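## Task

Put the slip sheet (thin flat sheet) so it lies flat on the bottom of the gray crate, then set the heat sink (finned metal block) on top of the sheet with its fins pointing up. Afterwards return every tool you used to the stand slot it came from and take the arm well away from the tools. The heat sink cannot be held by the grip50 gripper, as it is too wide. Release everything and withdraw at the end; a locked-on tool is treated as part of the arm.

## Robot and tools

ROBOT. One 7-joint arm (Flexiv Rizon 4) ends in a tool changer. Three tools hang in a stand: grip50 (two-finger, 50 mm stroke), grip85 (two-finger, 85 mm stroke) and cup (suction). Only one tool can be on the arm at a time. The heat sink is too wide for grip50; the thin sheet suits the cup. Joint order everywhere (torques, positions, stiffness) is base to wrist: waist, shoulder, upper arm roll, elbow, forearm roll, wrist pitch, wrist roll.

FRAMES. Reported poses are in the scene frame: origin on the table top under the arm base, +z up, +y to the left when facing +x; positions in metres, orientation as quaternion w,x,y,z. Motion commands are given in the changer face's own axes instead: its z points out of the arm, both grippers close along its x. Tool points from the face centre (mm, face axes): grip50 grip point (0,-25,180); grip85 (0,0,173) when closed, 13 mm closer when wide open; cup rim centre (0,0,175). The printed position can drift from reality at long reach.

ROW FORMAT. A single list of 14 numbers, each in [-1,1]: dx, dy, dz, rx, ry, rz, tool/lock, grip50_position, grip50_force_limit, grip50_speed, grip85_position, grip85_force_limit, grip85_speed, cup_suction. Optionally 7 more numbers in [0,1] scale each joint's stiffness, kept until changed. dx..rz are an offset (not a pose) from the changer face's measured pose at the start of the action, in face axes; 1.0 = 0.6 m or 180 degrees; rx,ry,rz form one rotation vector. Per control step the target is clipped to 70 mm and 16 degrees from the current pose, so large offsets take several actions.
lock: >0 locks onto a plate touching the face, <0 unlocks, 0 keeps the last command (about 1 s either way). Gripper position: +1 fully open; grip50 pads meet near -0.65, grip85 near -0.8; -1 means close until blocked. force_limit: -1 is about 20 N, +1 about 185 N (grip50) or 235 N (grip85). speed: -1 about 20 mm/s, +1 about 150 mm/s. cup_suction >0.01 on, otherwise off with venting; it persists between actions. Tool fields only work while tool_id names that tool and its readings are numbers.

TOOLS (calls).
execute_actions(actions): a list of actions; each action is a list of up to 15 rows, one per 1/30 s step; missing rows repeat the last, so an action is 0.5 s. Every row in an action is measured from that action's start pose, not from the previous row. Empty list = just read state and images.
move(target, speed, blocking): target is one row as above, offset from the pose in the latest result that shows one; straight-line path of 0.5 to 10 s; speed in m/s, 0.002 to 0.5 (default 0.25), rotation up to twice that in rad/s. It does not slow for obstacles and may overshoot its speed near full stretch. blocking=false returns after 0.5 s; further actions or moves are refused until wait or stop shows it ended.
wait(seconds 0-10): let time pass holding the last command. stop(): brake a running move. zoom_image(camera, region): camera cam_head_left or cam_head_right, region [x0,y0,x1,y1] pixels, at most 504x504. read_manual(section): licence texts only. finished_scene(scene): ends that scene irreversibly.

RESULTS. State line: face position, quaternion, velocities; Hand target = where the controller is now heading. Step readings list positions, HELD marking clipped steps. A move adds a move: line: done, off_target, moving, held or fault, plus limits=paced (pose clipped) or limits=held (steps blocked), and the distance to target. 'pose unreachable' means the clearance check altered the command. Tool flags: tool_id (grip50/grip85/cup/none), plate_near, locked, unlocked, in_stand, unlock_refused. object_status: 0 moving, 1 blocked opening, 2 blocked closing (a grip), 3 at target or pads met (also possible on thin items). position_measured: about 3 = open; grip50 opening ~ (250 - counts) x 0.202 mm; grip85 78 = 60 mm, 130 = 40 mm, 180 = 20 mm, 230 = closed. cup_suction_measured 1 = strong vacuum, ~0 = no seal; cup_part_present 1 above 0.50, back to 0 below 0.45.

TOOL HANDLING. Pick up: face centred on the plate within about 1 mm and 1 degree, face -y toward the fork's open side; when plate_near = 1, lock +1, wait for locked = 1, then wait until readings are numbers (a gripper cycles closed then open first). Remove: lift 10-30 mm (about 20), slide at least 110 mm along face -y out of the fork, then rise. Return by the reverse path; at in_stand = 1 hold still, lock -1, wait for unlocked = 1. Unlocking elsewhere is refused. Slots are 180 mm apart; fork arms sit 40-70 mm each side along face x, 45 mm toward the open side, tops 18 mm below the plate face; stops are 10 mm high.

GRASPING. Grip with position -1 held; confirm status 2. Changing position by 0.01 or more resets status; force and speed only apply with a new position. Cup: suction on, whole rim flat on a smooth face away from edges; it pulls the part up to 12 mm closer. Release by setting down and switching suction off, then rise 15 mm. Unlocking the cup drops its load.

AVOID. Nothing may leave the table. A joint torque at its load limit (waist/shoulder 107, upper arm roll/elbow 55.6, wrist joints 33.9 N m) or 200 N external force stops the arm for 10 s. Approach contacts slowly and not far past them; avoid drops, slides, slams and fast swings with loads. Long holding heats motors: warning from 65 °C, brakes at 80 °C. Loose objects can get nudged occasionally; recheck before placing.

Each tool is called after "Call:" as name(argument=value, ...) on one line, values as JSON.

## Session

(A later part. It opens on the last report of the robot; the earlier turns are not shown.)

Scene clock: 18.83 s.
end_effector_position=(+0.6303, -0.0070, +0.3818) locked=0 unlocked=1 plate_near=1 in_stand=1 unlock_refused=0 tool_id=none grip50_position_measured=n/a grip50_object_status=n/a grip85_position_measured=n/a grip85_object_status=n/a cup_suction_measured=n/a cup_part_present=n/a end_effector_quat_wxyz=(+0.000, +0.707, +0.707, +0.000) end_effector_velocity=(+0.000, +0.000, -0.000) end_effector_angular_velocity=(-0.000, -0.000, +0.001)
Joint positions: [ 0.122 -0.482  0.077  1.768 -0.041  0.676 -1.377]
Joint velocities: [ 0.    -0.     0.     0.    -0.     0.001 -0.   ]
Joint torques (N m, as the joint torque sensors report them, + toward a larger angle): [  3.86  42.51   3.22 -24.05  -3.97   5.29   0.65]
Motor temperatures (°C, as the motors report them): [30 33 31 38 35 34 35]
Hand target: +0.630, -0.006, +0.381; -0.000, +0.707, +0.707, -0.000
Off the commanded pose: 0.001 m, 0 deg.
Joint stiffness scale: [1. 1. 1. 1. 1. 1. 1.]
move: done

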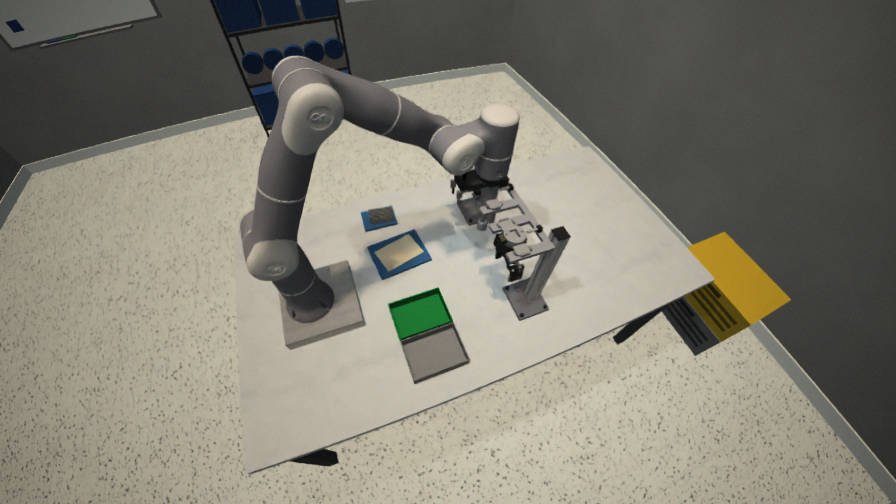

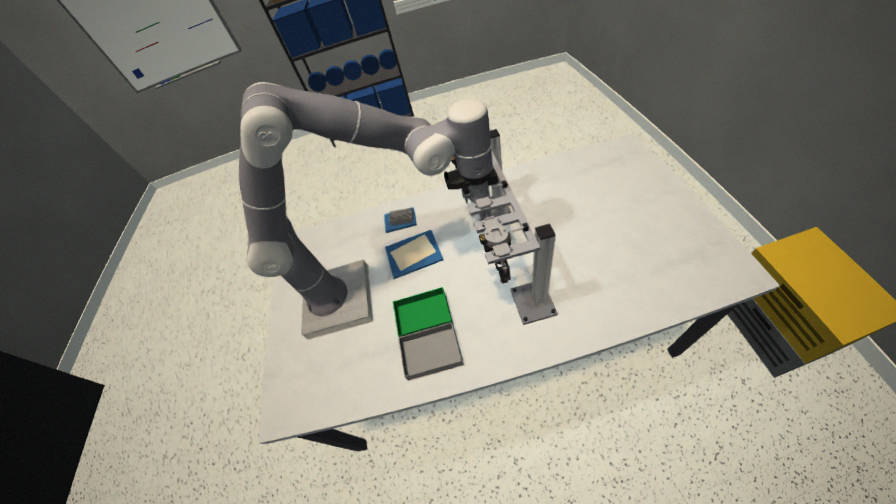

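Call:
execute_actions(actions=[[[-0.0005, 0, 0.0005, 0, 0, 0, 1, 1, 0, 0, 1, 0, 0, 0]], [[0, 0, 0, 0, 0, 0, 1, 1, 0, 0, 1, 0, 0, 0]]])

Scene clock: 20.03 s.
end_effector_position=(+0.6303, -0.0071, +0.3819) locked=1 unlocked=0 plate_near=1 in_stand=1 unlock_refused=0 tool_id=cup grip50_position_measured=n/a grip50_object_status=n/a grip85_position_measured=n/a grip85_object_status=n/a cup_suction_measured=n/a cup_part_present=n/a end_effector_quat_wxyz=(+0.000, +0.707, +0.707, +0.000) end_effector_velocity=(-0.000, +0.000, -0.000) end_effector_angular_velocity=(+0.000, +0.001, +0.000)
Joint positions: [ 0.122 -0.482  0.077  1.768 -0.041  0.676 -1.377]
Joint velocities: [ 0.     0.     0.     0.001  0.     0.    -0.   ]
Joint torques (N m, as the joint torque sensors report them, + toward a larger angle): [ -0.36  53.82   1.35 -30.45  -4.67   5.35   0.22]
Motor temperatures (°C, as the motors report them): [30 33 31 38 35 34 35]
Hand target: +0.630, -0.007, +0.382; +0.000, +0.707, +0.707, +0.000
Off the commanded pose: 0.000 m, 0 deg.
Joint stiffness scale: [1. 1. 1. 1. 1. 1. 1.]
Step readings (end_effector_position; steps 1 to 15: 1st action; 16 to 30: 2nd action):
0: (+0.6303, -0.0070, +0.3818)
1: (+0.6303, -0.0071, +0.3819)
2: (+0.6303, -0.0071, +0.3819)
4: (+0.6303, -0.0071, +0.3819)
8: (+0.6303, -0.0071, +0.3819)
15: (+0.6303, -0.0071, +0.3819)
16: (+0.6303, -0.0071, +0.3820)
17: (+0.6303, -0.0071, +0.3820)
19: (+0.6303, -0.0071, +0.3820)
23: (+0.6303, -0.0071, +0.3818)
30: end_effector_position above

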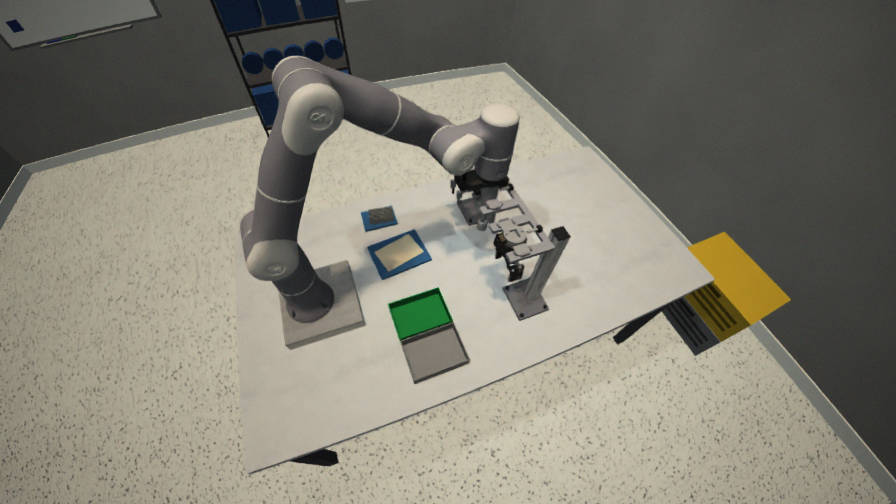

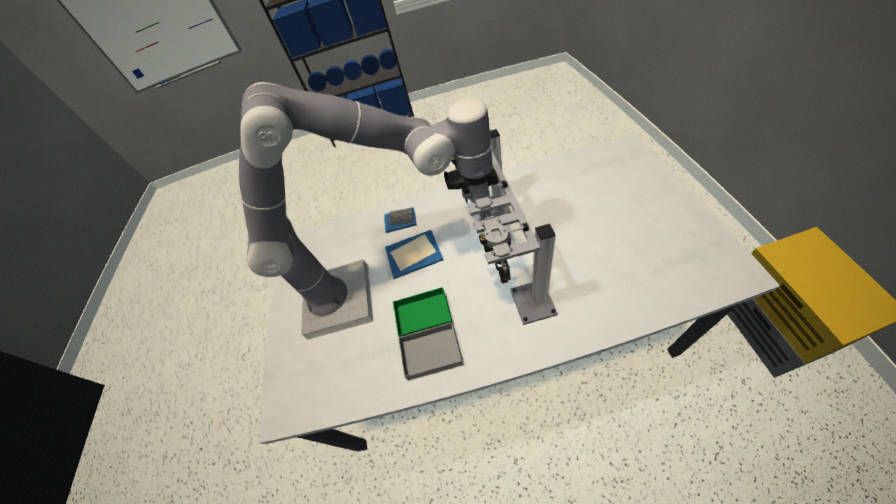

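Call:
zoom_image(camera="cam_head_left", region=[355, 200, 445, 290])

Call:
zoom_image(camera="cam_head_right", region=[370, 200, 460, 290])

Call:
zoom_image(camera="cam_head_left", region=[380, 284, 484, 388])

Call:
zoom_image(camera="cam_head_right", region=[378, 284, 482, 388])

Region (355, 200, 445, 290) of cam_head_left's 896x504 image, scaled by 5.600, with more detail than that image has.

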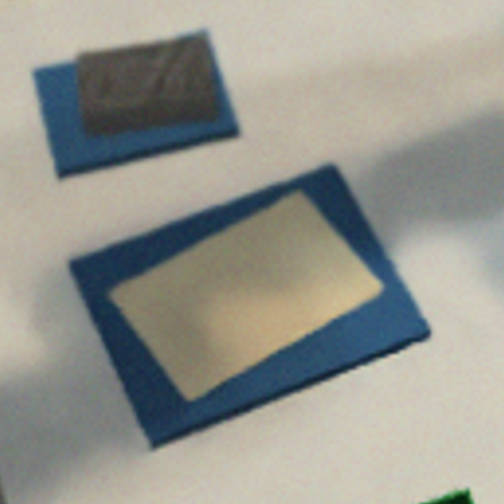

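Region (370, 200, 460, 290) of cam_head_right's 896x504 image, scaled by 5.600, with more detail than that image has.

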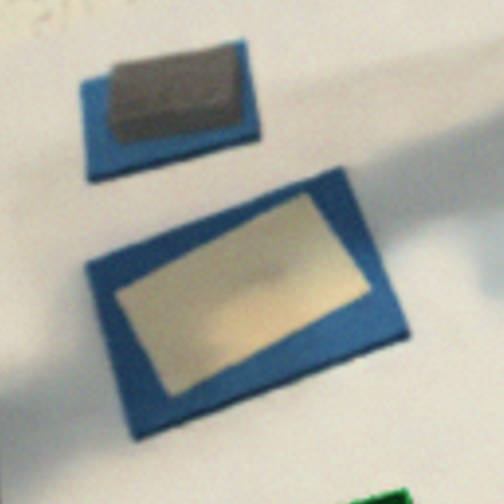

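Region (380, 284, 484, 388) of cam_head_left's 896x504 image, scaled by 4.846, with more detail than that image has.

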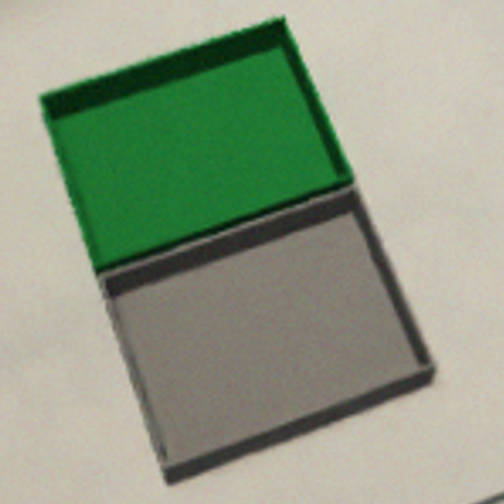

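Region (378, 284, 482, 388) of cam_head_right's 896x504 image, scaled by 4.846, with more detail than that image has.

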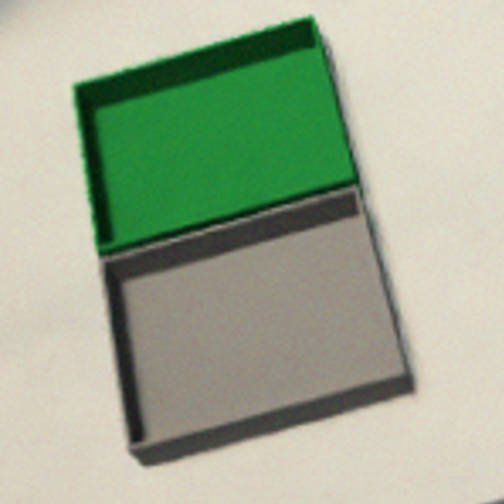

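Call:
move(target=[0, 0, -0.0333, 0, 0, 0, 0, 1, 0, 0, 1, 0, 0, 0], speed=0.06)

Call:
move(target=[0, -0.2, 0, 0, 0, 0, 0, 1, 0, 0, 1, 0, 0, 0], speed=0.2)

Scene clock: 24.87 s.
end_effector_position=(+0.6303, -0.0071, +0.4019) locked=1 unlocked=0 plate_near=1 in_stand=0 unlock_refused=0 tool_id=cup grip50_position_measured=n/a grip50_object_status=n/a grip85_position_measured=n/a grip85_object_status=n/a cup_suction_measured=0.00 cup_part_present=0 end_effector_quat_wxyz=(+0.000, +0.707, +0.707, +0.000) end_effector_velocity=(-0.000, +0.000, -0.000) end_effector_angular_velocity=(+0.001, +0.001, -0.000)
Joint positions: [ 0.12  -0.454  0.08   1.75  -0.039  0.631 -1.378]
Joint velocities: [ 0.    -0.     0.     0.     0.001 -0.001  0.   ]
Joint torques (N m, as the joint torque sensors report them, + toward a larger angle): [ -1.93  54.25   2.19 -31.67  -4.33   4.3   -0.74]
Motor temperatures (°C, as the motors report them): [30 33 31 38 35 34 35]
Hand target: +0.630, -0.007, +0.402; +0.000, +0.707, +0.707, +0.000
Off the commanded pose: 0.000 m, 0 deg.
Joint stiffness scale: [1. 1. 1. 1. 1. 1. 1.]
move: done

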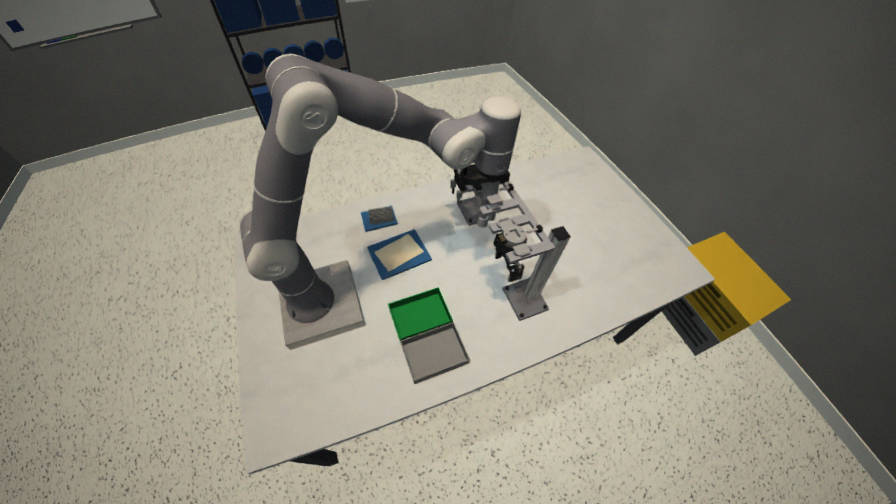

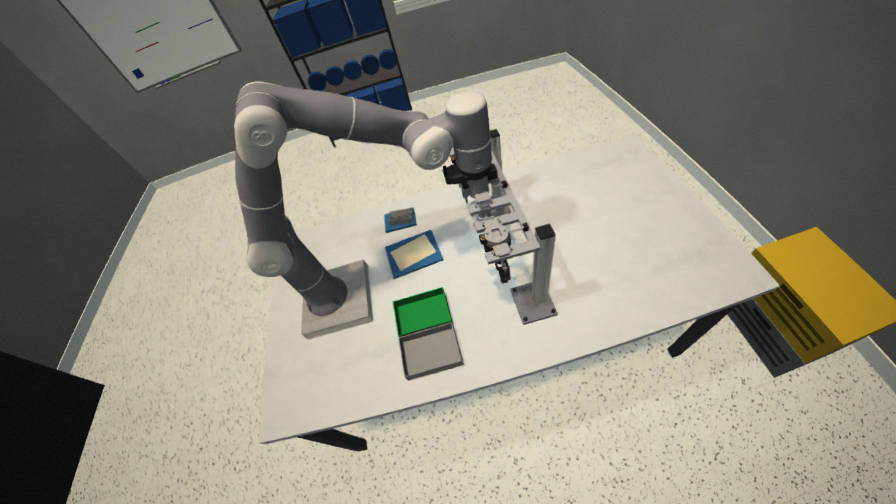

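Scene clock: 25.87 s.
end_effector_position=(+0.5102, -0.0069, +0.4011) locked=1 unlocked=0 plate_near=1 in_stand=0 unlock_refused=0 tool_id=cup grip50_position_measured=n/a grip50_object_status=n/a grip85_position_measured=n/a grip85_object_status=n/a cup_suction_measured=0.00 cup_part_present=0 end_effector_quat_wxyz=(+0.000, +0.707, +0.707, +0.000) end_effector_velocity=(-0.001, -0.000, -0.000) end_effector_angular_velocity=(-0.001, +0.001, +0.001)
Joint positions: [ 0.109 -0.204  0.123  2.118 -0.03   0.749 -1.343]
Joint velocities: [ 0.     0.    -0.     0.002 -0.001  0.     0.   ]
Joint torques (N m, as the joint torque sensors report them, + toward a larger angle): [  0.02  40.59   0.72 -28.69  -4.04   6.1    1.08]
Motor temperatures (°C, as the motors report them): [30 33 31 39 35 34 35]
Hand target: +0.510, -0.007, +0.401; +0.000, +0.707, +0.707, +0.000
Off the commanded pose: 0.001 m, 0 deg.
Joint stiffness scale: [1. 1. 1. 1. 1. 1. 1.]
move: done

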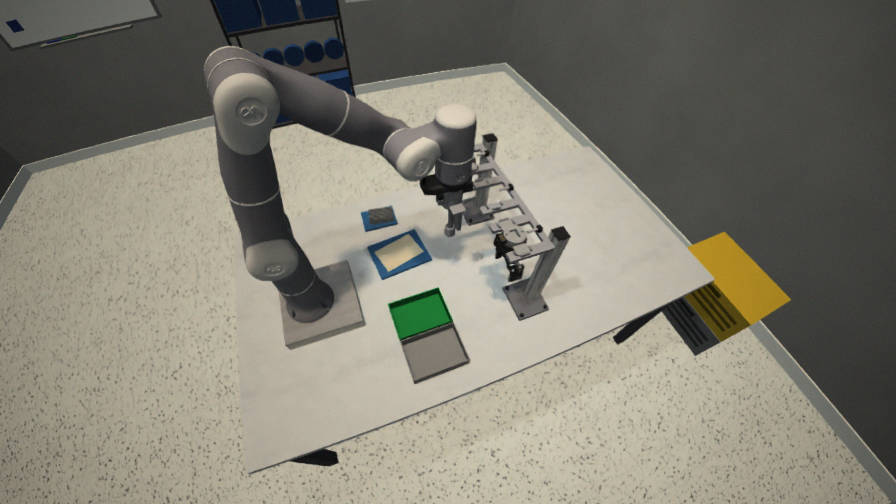

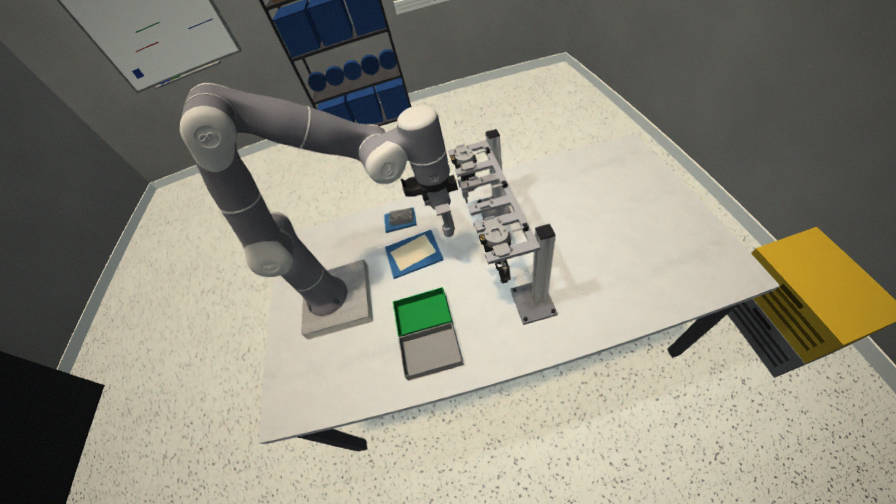

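Call:
move(target=[0.2357, -0.2578, 0.3102, 0, 0, -0.09, 0, 1, 0, 0, 1, 0, 0, 0], speed=0.3)

Call:
zoom_image(camera="cam_head_left", region=[355, 200, 445, 290])

Call:
zoom_image(camera="cam_head_right", region=[370, 200, 460, 290])

Scene clock: 28.77 s.
end_effector_position=(+0.3571, +0.1343, +0.2147) locked=1 unlocked=0 plate_near=1 in_stand=0 unlock_refused=0 tool_id=cup grip50_position_measured=n/a grip50_object_status=n/a grip85_position_measured=n/a grip85_object_status=n/a cup_suction_measured=0.00 cup_part_present=0 end_effector_quat_wxyz=(+0.001, +0.600, +0.800, -0.000) end_effector_velocity=(+0.001, -0.000, +0.000) end_effector_angular_velocity=(-0.001, -0.003, +0.000)
Joint positions: [ 0.561 -0.512  0.016  2.608 -0.312  1.549 -0.99 ]
Joint velocities: [ 0.007 -0.    -0.008  0.002 -0.001  0.005  0.   ]
Joint torques (N m, as the joint torque sensors report them, + toward a larger angle): [ 2.33 34.36  0.19 -8.46 -0.21  6.21  1.24]
Motor temperatures (°C, as the motors report them): [30 34 31 39 35 34 35]
Hand target: +0.357, +0.134, +0.215; +0.002, +0.600, +0.800, -0.000
Off the commanded pose: 0.001 m, 0 deg.
Joint stiffness scale: [1. 1. 1. 1. 1. 1. 1.]
move: done

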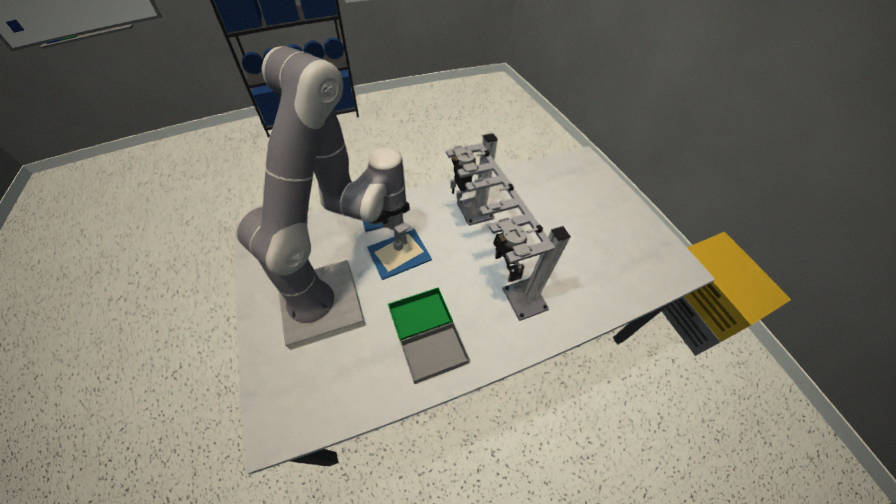

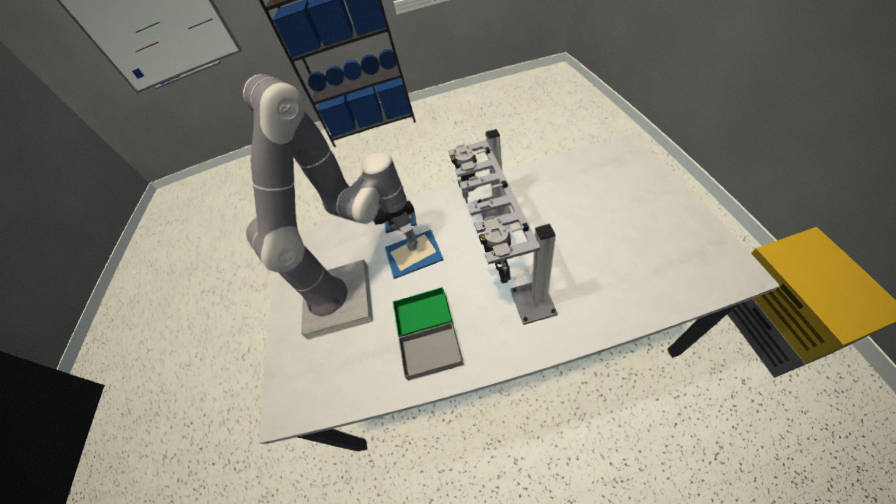

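Region (355, 200, 445, 290) of cam_head_left's 896x504 image, scaled by 5.600, with more detail than that image has.

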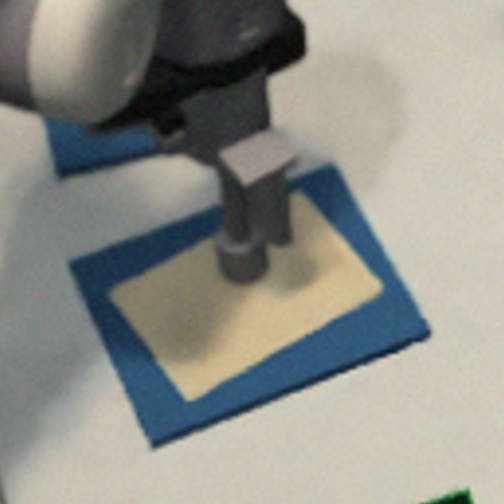

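Region (370, 200, 460, 290) of cam_head_right's 896x504 image, scaled by 5.600, with more detail than that image has.

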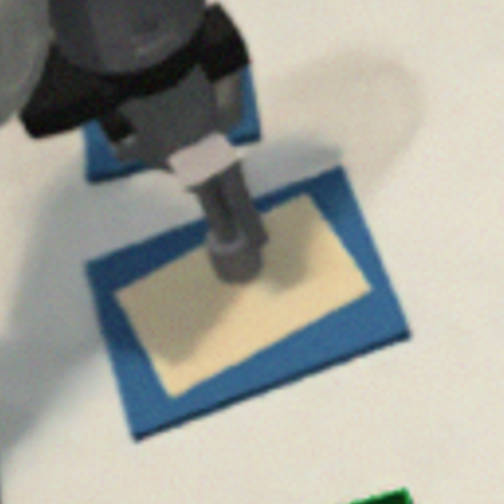

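Call:
move(target=[0, 0, 0.05, 0, 0, 0, 0, 1, 0, 0, 1, 0, 0, 1], speed=0.04)

Scene clock: 39.87 s.
end_effector_position=(+0.3568, +0.1338, +0.1946) locked=1 unlocked=0 plate_near=1 in_stand=0 unlock_refused=0 tool_id=cup grip50_position_measured=n/a grip50_object_status=n/a grip85_position_measured=n/a grip85_object_status=n/a cup_suction_measured=0.95 cup_part_present=1 end_effector_quat_wxyz=(+0.002, +0.601, +0.799, +0.002) end_effector_velocity=(+0.000, -0.000, -0.000) end_effector_angular_velocity=(-0.000, -0.000, +0.000)
Joint positions: [ 0.607 -0.594 -0.032  2.606 -0.306  1.638 -0.988]
Joint velocities: [ 0.     0.    -0.    -0.     0.    -0.    -0.001]
Joint torques (N m, as the joint torque sensors report them, + toward a larger angle): [ -0.74  15.36   0.2  -17.17  -2.27   3.73   0.27]
Motor temperatures (°C, as the motors report them): [30 33 31 39 35 34 35]
Hand target: +0.357, +0.134, +0.193; +0.002, +0.601, +0.800, +0.001
Off the commanded pose: 0.010 m, 0 deg.
Joint stiffness scale: [1. 1. 1. 1. 1. 1. 1.]
FORCE FAULT: contact force on the arm reached its limit, and the arm stopped for 10 seconds. The contact can be on any part of the arm, not only on its tool. That time counts as 20 of the actions that you can send in this scene. The arm's remaining commands of this call were not run. The arm holds still and accepts commands again. Move the arm away from the contact; if what it grips holds it there, let go first. Pushing or pulling that hard again can fault the arm again.
move: fault

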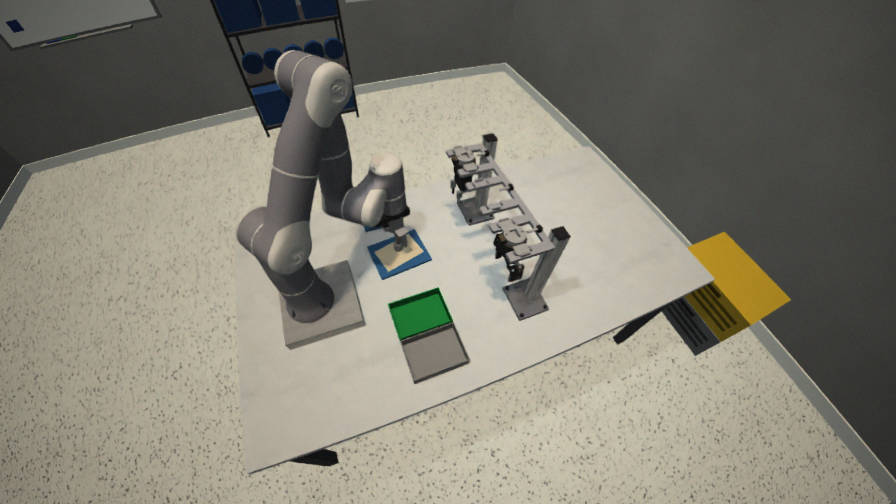

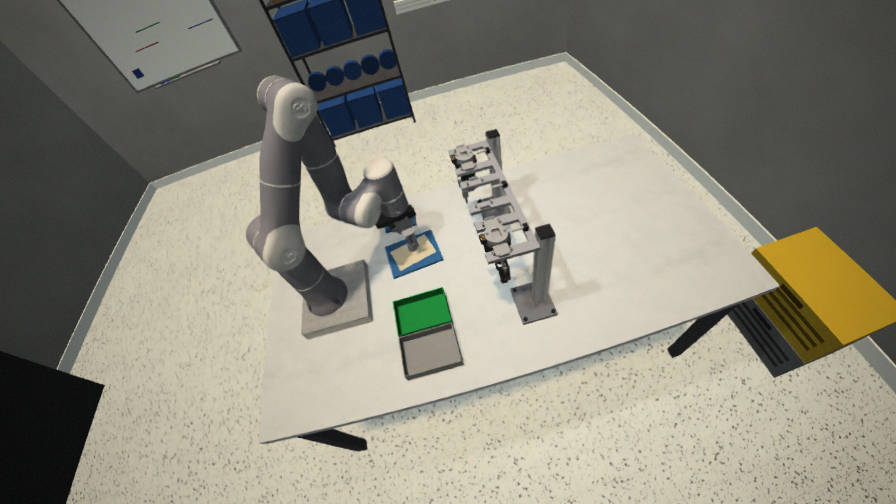

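Call:
execute_actions(actions=[[[0, 0, -0.002, 0, 0, 0, 0, 1, 0, 0, 1, 0, 0, 1]]])

Call:
zoom_image(camera="cam_head_left", region=[355, 200, 445, 290])

Call:
zoom_image(camera="cam_head_right", region=[370, 200, 460, 290])

Scene clock: 41.00 s.
end_effector_position=(+0.3569, +0.1339, +0.1958) locked=1 unlocked=0 plate_near=1 in_stand=0 unlock_refused=0 tool_id=cup grip50_position_measured=n/a grip50_object_status=n/a grip85_position_measured=n/a grip85_object_status=n/a cup_suction_measured=0.95 cup_part_present=1 end_effector_quat_wxyz=(+0.002, +0.601, +0.799, +0.002) end_effector_velocity=(-0.000, -0.000, -0.000) end_effector_angular_velocity=(-0.000, +0.000, +0.000)
Joint positions: [ 0.606 -0.59  -0.03   2.607 -0.307  1.634 -0.988]
Joint velocities: [ 0.     0.    -0.     0.    -0.001  0.     0.   ]
Joint torques (N m, as the joint torque sensors report them, + toward a larger angle): [-1.57 36.26  1.33 -6.34 -0.06  4.49  0.13]
Motor temperatures (°C, as the motors report them): [30 33 31 38 35 34 35]
Hand target: +0.357, +0.134, +0.196; +0.002, +0.601, +0.799, +0.002
Off the commanded pose: 0.000 m, 0 deg.
Joint stiffness scale: [1. 1. 1. 1. 1. 1. 1.]
Step readings (end_effector_position):
0: (+0.3568, +0.1338, +0.1946)
1: (+0.3567, +0.1338, +0.1949)
2: (+0.3568, +0.1339, +0.1955)
4: (+0.3569, +0.1339, +0.1958)
8: (+0.3569, +0.1339, +0.1958)
15: end_effector_position above

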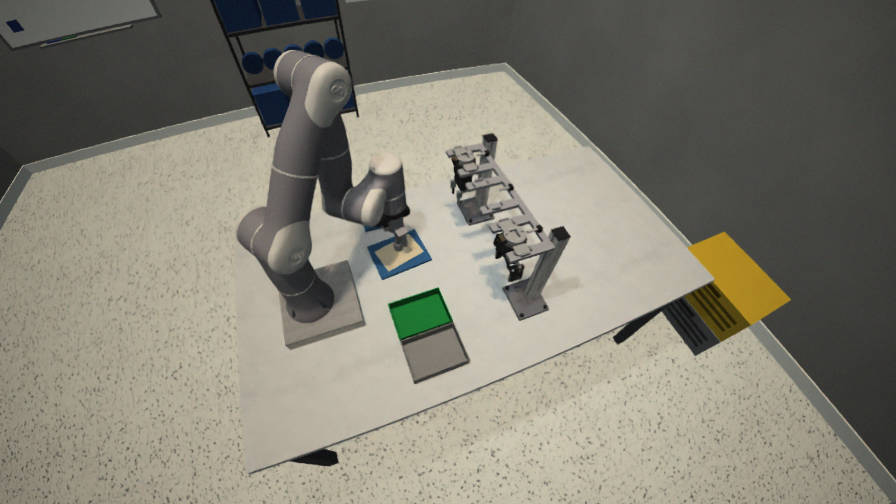

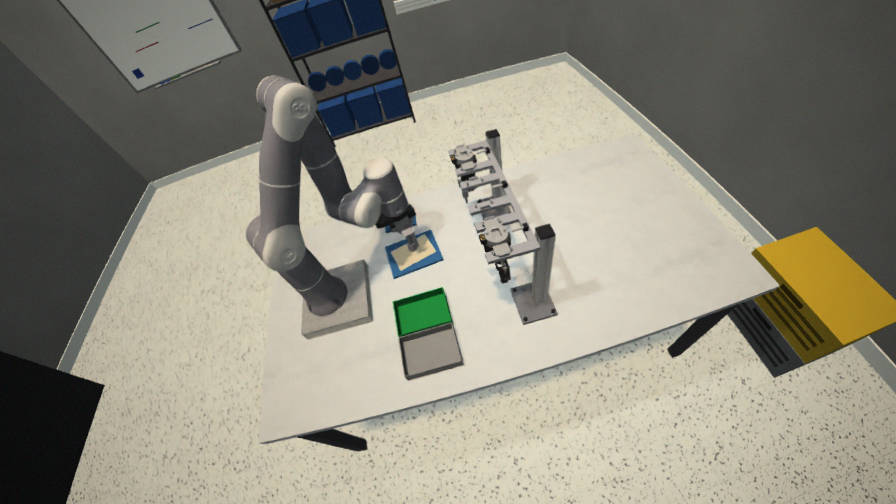

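Region (355, 200, 445, 290) of cam_head_left's 896x504 image, scaled by 5.600, with more detail than that image has.

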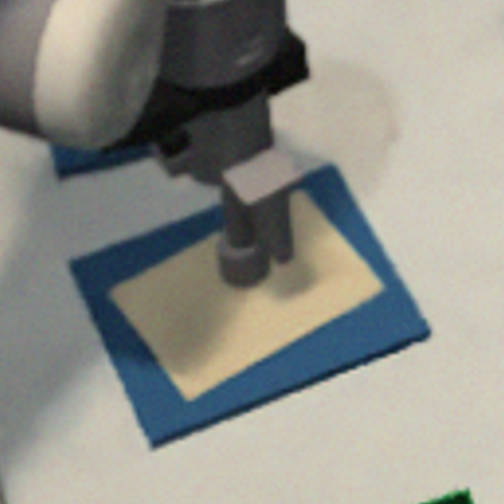

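Region (370, 200, 460, 290) of cam_head_right's 896x504 image, scaled by 5.600, with more detail than that image has.

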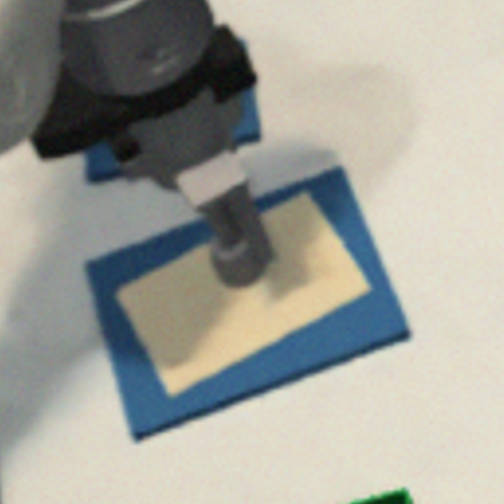

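Call:
move(target=[-0.1223, 0.0395, -0.0903, 0.0018, 0.0003, 0, 0, 1, 0, 0, 1, 0, 0, 1], speed=0.15)

Scene clock: 45.00 s.
end_effector_position=(+0.3992, +0.0699, +0.2499) locked=1 unlocked=0 plate_near=1 in_stand=0 unlock_refused=0 tool_id=cup grip50_position_measured=n/a grip50_object_status=n/a grip85_position_measured=n/a grip85_object_status=n/a cup_suction_measured=0.95 cup_part_present=1 end_effector_quat_wxyz=(-0.000, +0.601, +0.799, +0.001) end_effector_velocity=(-0.000, +0.001, +0.000) end_effector_angular_velocity=(+0.002, +0.003, +0.002)
Joint positions: [ 0.237 -0.413  0.161  2.526 -0.28   1.354 -1.216]
Joint velocities: [-0.007 -0.001  0.008 -0.003  0.002 -0.005 -0.003]
Joint torques (N m, as the joint torque sensors report them, + toward a larger angle): [ -1.67  34.51   2.57 -14.78  -1.27   4.67  -1.1 ]
Motor temperatures (°C, as the motors report them): [30 33 31 38 35 34 35]
Hand target: +0.399, +0.070, +0.250; -0.000, +0.601, +0.799, +0.000
Off the commanded pose: 0.001 m, 0 deg.
Joint stiffness scale: [1. 1. 1. 1. 1. 1. 1.]
move: done

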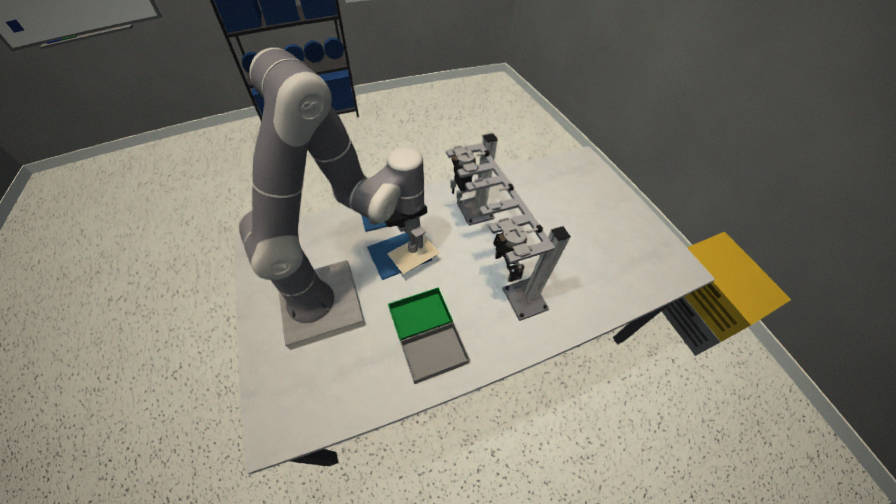

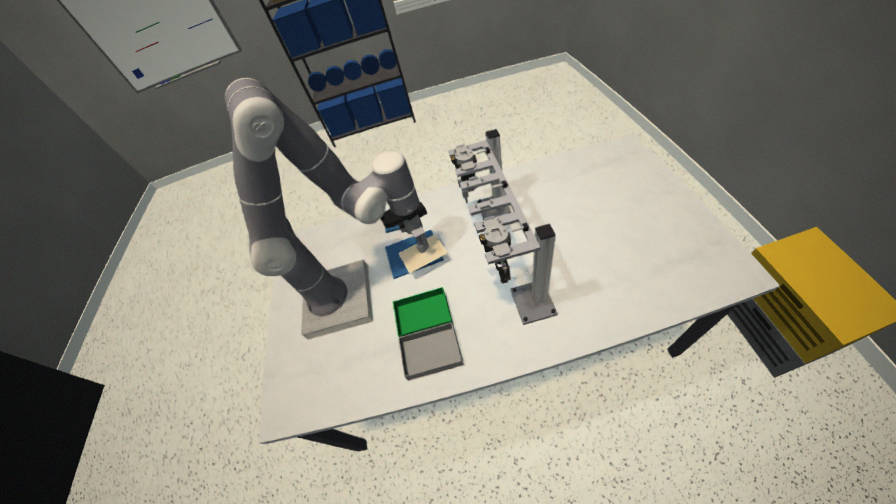

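Call:
move(target=[-0.561, -0.2415, 0, 0, 0, 0.09, 0, 1, 0, 0, 1, 0, 0, 1], speed=0.25)

Call:
zoom_image(camera="cam_head_left", region=[380, 284, 484, 388])

Call:
zoom_image(camera="cam_head_right", region=[378, 284, 482, 388])

Scene clock: 47.57 s.
end_effector_position=(+0.3525, -0.2924, +0.2486) locked=1 unlocked=0 plate_near=1 in_stand=0 unlock_refused=0 tool_id=cup grip50_position_measured=n/a grip50_object_status=n/a grip85_position_measured=n/a grip85_object_status=n/a cup_suction_measured=0.95 cup_part_present=1 end_effector_quat_wxyz=(-0.001, +0.708, +0.706, +0.001) end_effector_velocity=(+0.000, -0.001, +0.000) end_effector_angular_velocity=(+0.000, -0.001, -0.001)
Joint positions: [-0.543 -0.475  0.097  2.361 -0.126  1.256 -1.928]
Joint velocities: [-0.003 -0.     0.002 -0.002 -0.    -0.001 -0.   ]
Joint torques (N m, as the joint torque sensors report them, + toward a larger angle): [ -1.12  39.73   2.45 -17.38  -1.74   4.38  -0.73]
Motor temperatures (°C, as the motors report them): [30 33 31 38 35 34 35]
Hand target: +0.352, -0.292, +0.249; -0.002, +0.708, +0.707, +0.001
Off the commanded pose: 0.002 m, 0 deg.
Joint stiffness scale: [1. 1. 1. 1. 1. 1. 1.]
move: done

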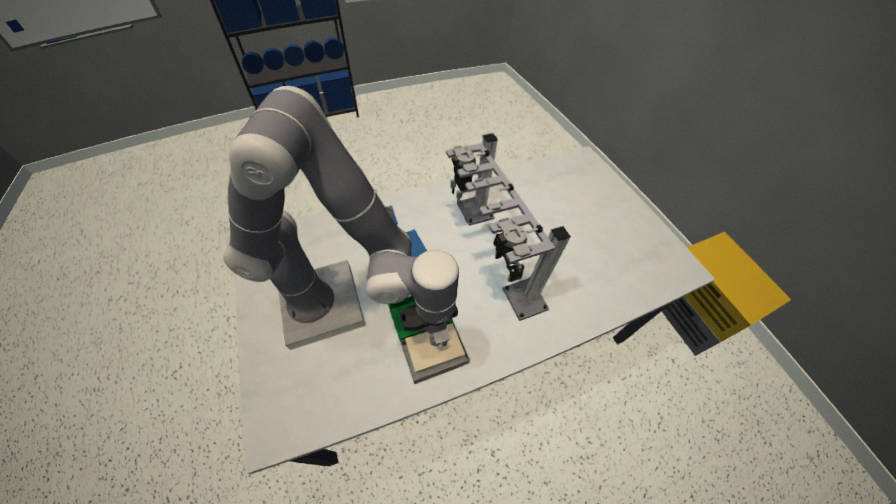

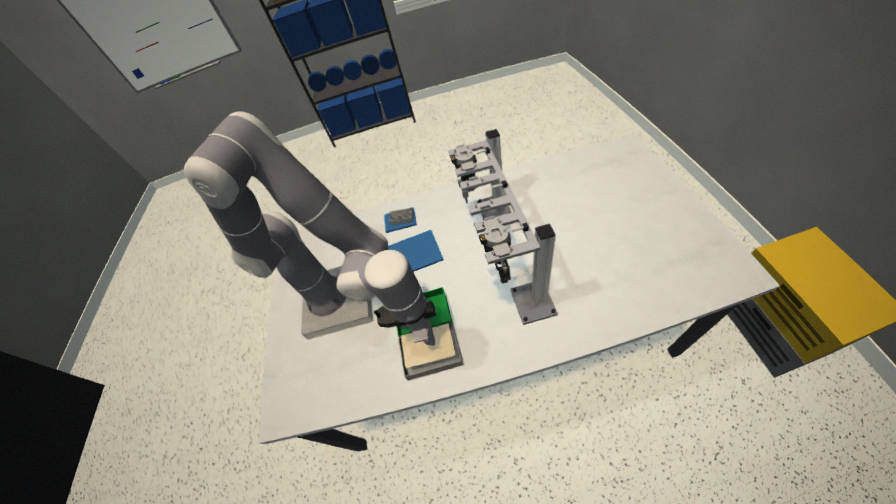

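Region (380, 284, 484, 388) of cam_head_left's 896x504 image, scaled by 4.846, with more detail than that image has.

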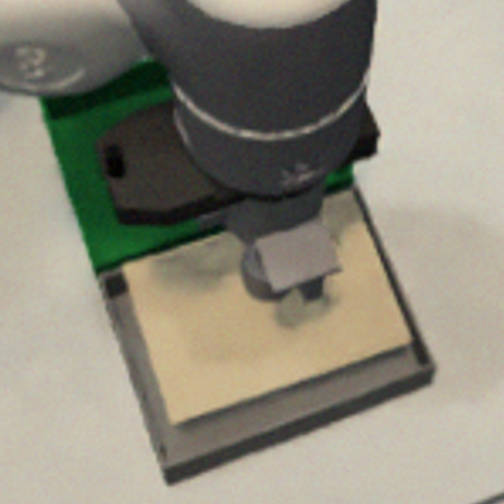

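Region (378, 284, 482, 388) of cam_head_right's 896x504 image, scaled by 4.846, with more detail than that image has.

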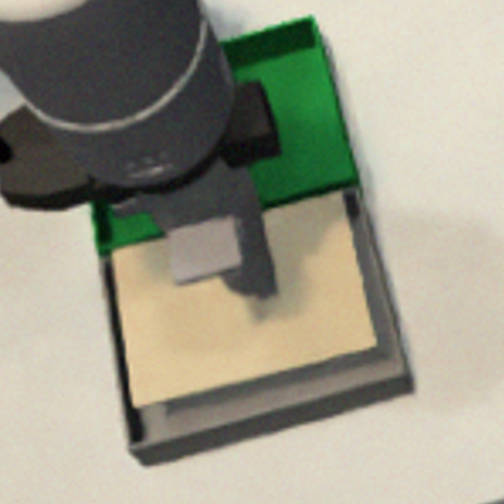

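Call:
move(target=[-0.005, -0.0017, 0.081, 0, 0, -0.0033, 0, 1, 0, 0, 1, 0, 0, 1], speed=0.07)

Call:
zoom_image(camera="cam_head_left", region=[380, 284, 484, 388])

Call:
zoom_image(camera="cam_head_right", region=[378, 284, 482, 388])

Scene clock: 51.17 s.
end_effector_position=(+0.3515, -0.2953, +0.2000) locked=1 unlocked=0 plate_near=1 in_stand=0 unlock_refused=0 tool_id=cup grip50_position_measured=n/a grip50_object_status=n/a grip85_position_measured=n/a grip85_object_status=n/a cup_suction_measured=0.95 cup_part_present=1 end_effector_quat_wxyz=(-0.002, +0.704, +0.710, +0.001) end_effector_velocity=(-0.000, +0.000, -0.000) end_effector_angular_velocity=(-0.000, +0.000, -0.001)
Joint positions: [-0.517 -0.621  0.054  2.353 -0.149  1.394 -1.927]
Joint velocities: [ 0.    -0.001 -0.001  0.001 -0.     0.001  0.001]
Joint torques (N m, as the joint torque sensors report them, + toward a larger angle): [  1.73  42.36   0.47 -13.59  -1.84   6.21   0.  ]
Motor temperatures (°C, as the motors report them): [30 34 31 38 35 34 35]
Hand target: +0.352, -0.295, +0.200; -0.001, +0.704, +0.710, +0.001
Off the commanded pose: 0.000 m, 0 deg.
Joint stiffness scale: [1. 1. 1. 1. 1. 1. 1.]
move: done

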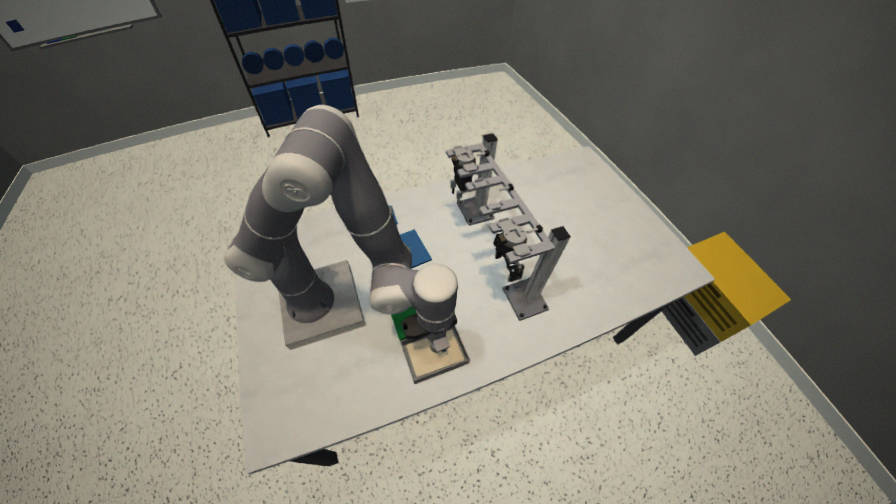

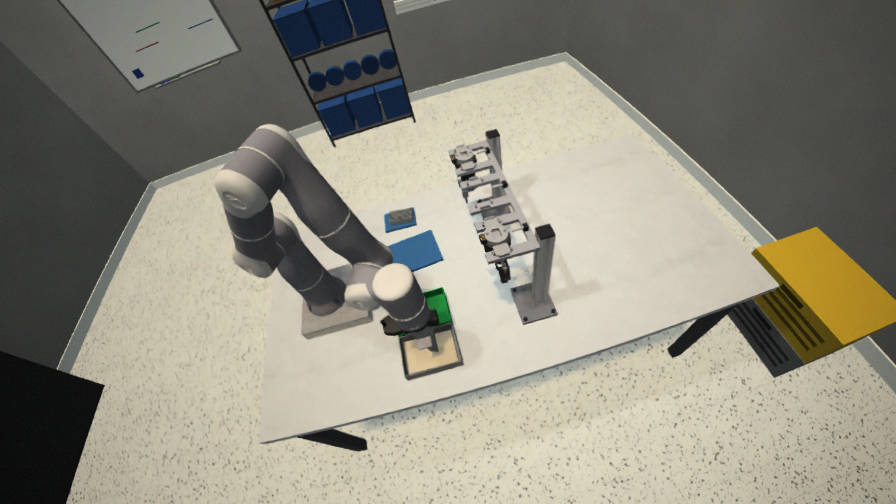

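Region (380, 284, 484, 388) of cam_head_left's 896x504 image, scaled by 4.846, with more detail than that image has.

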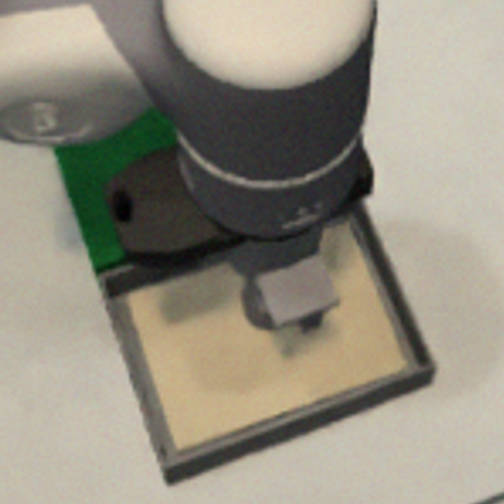

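Region (378, 284, 482, 388) of cam_head_right's 896x504 image, scaled by 4.846, with more detail than that image has.

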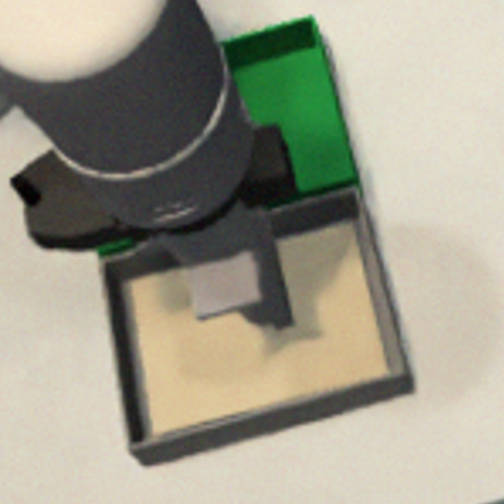

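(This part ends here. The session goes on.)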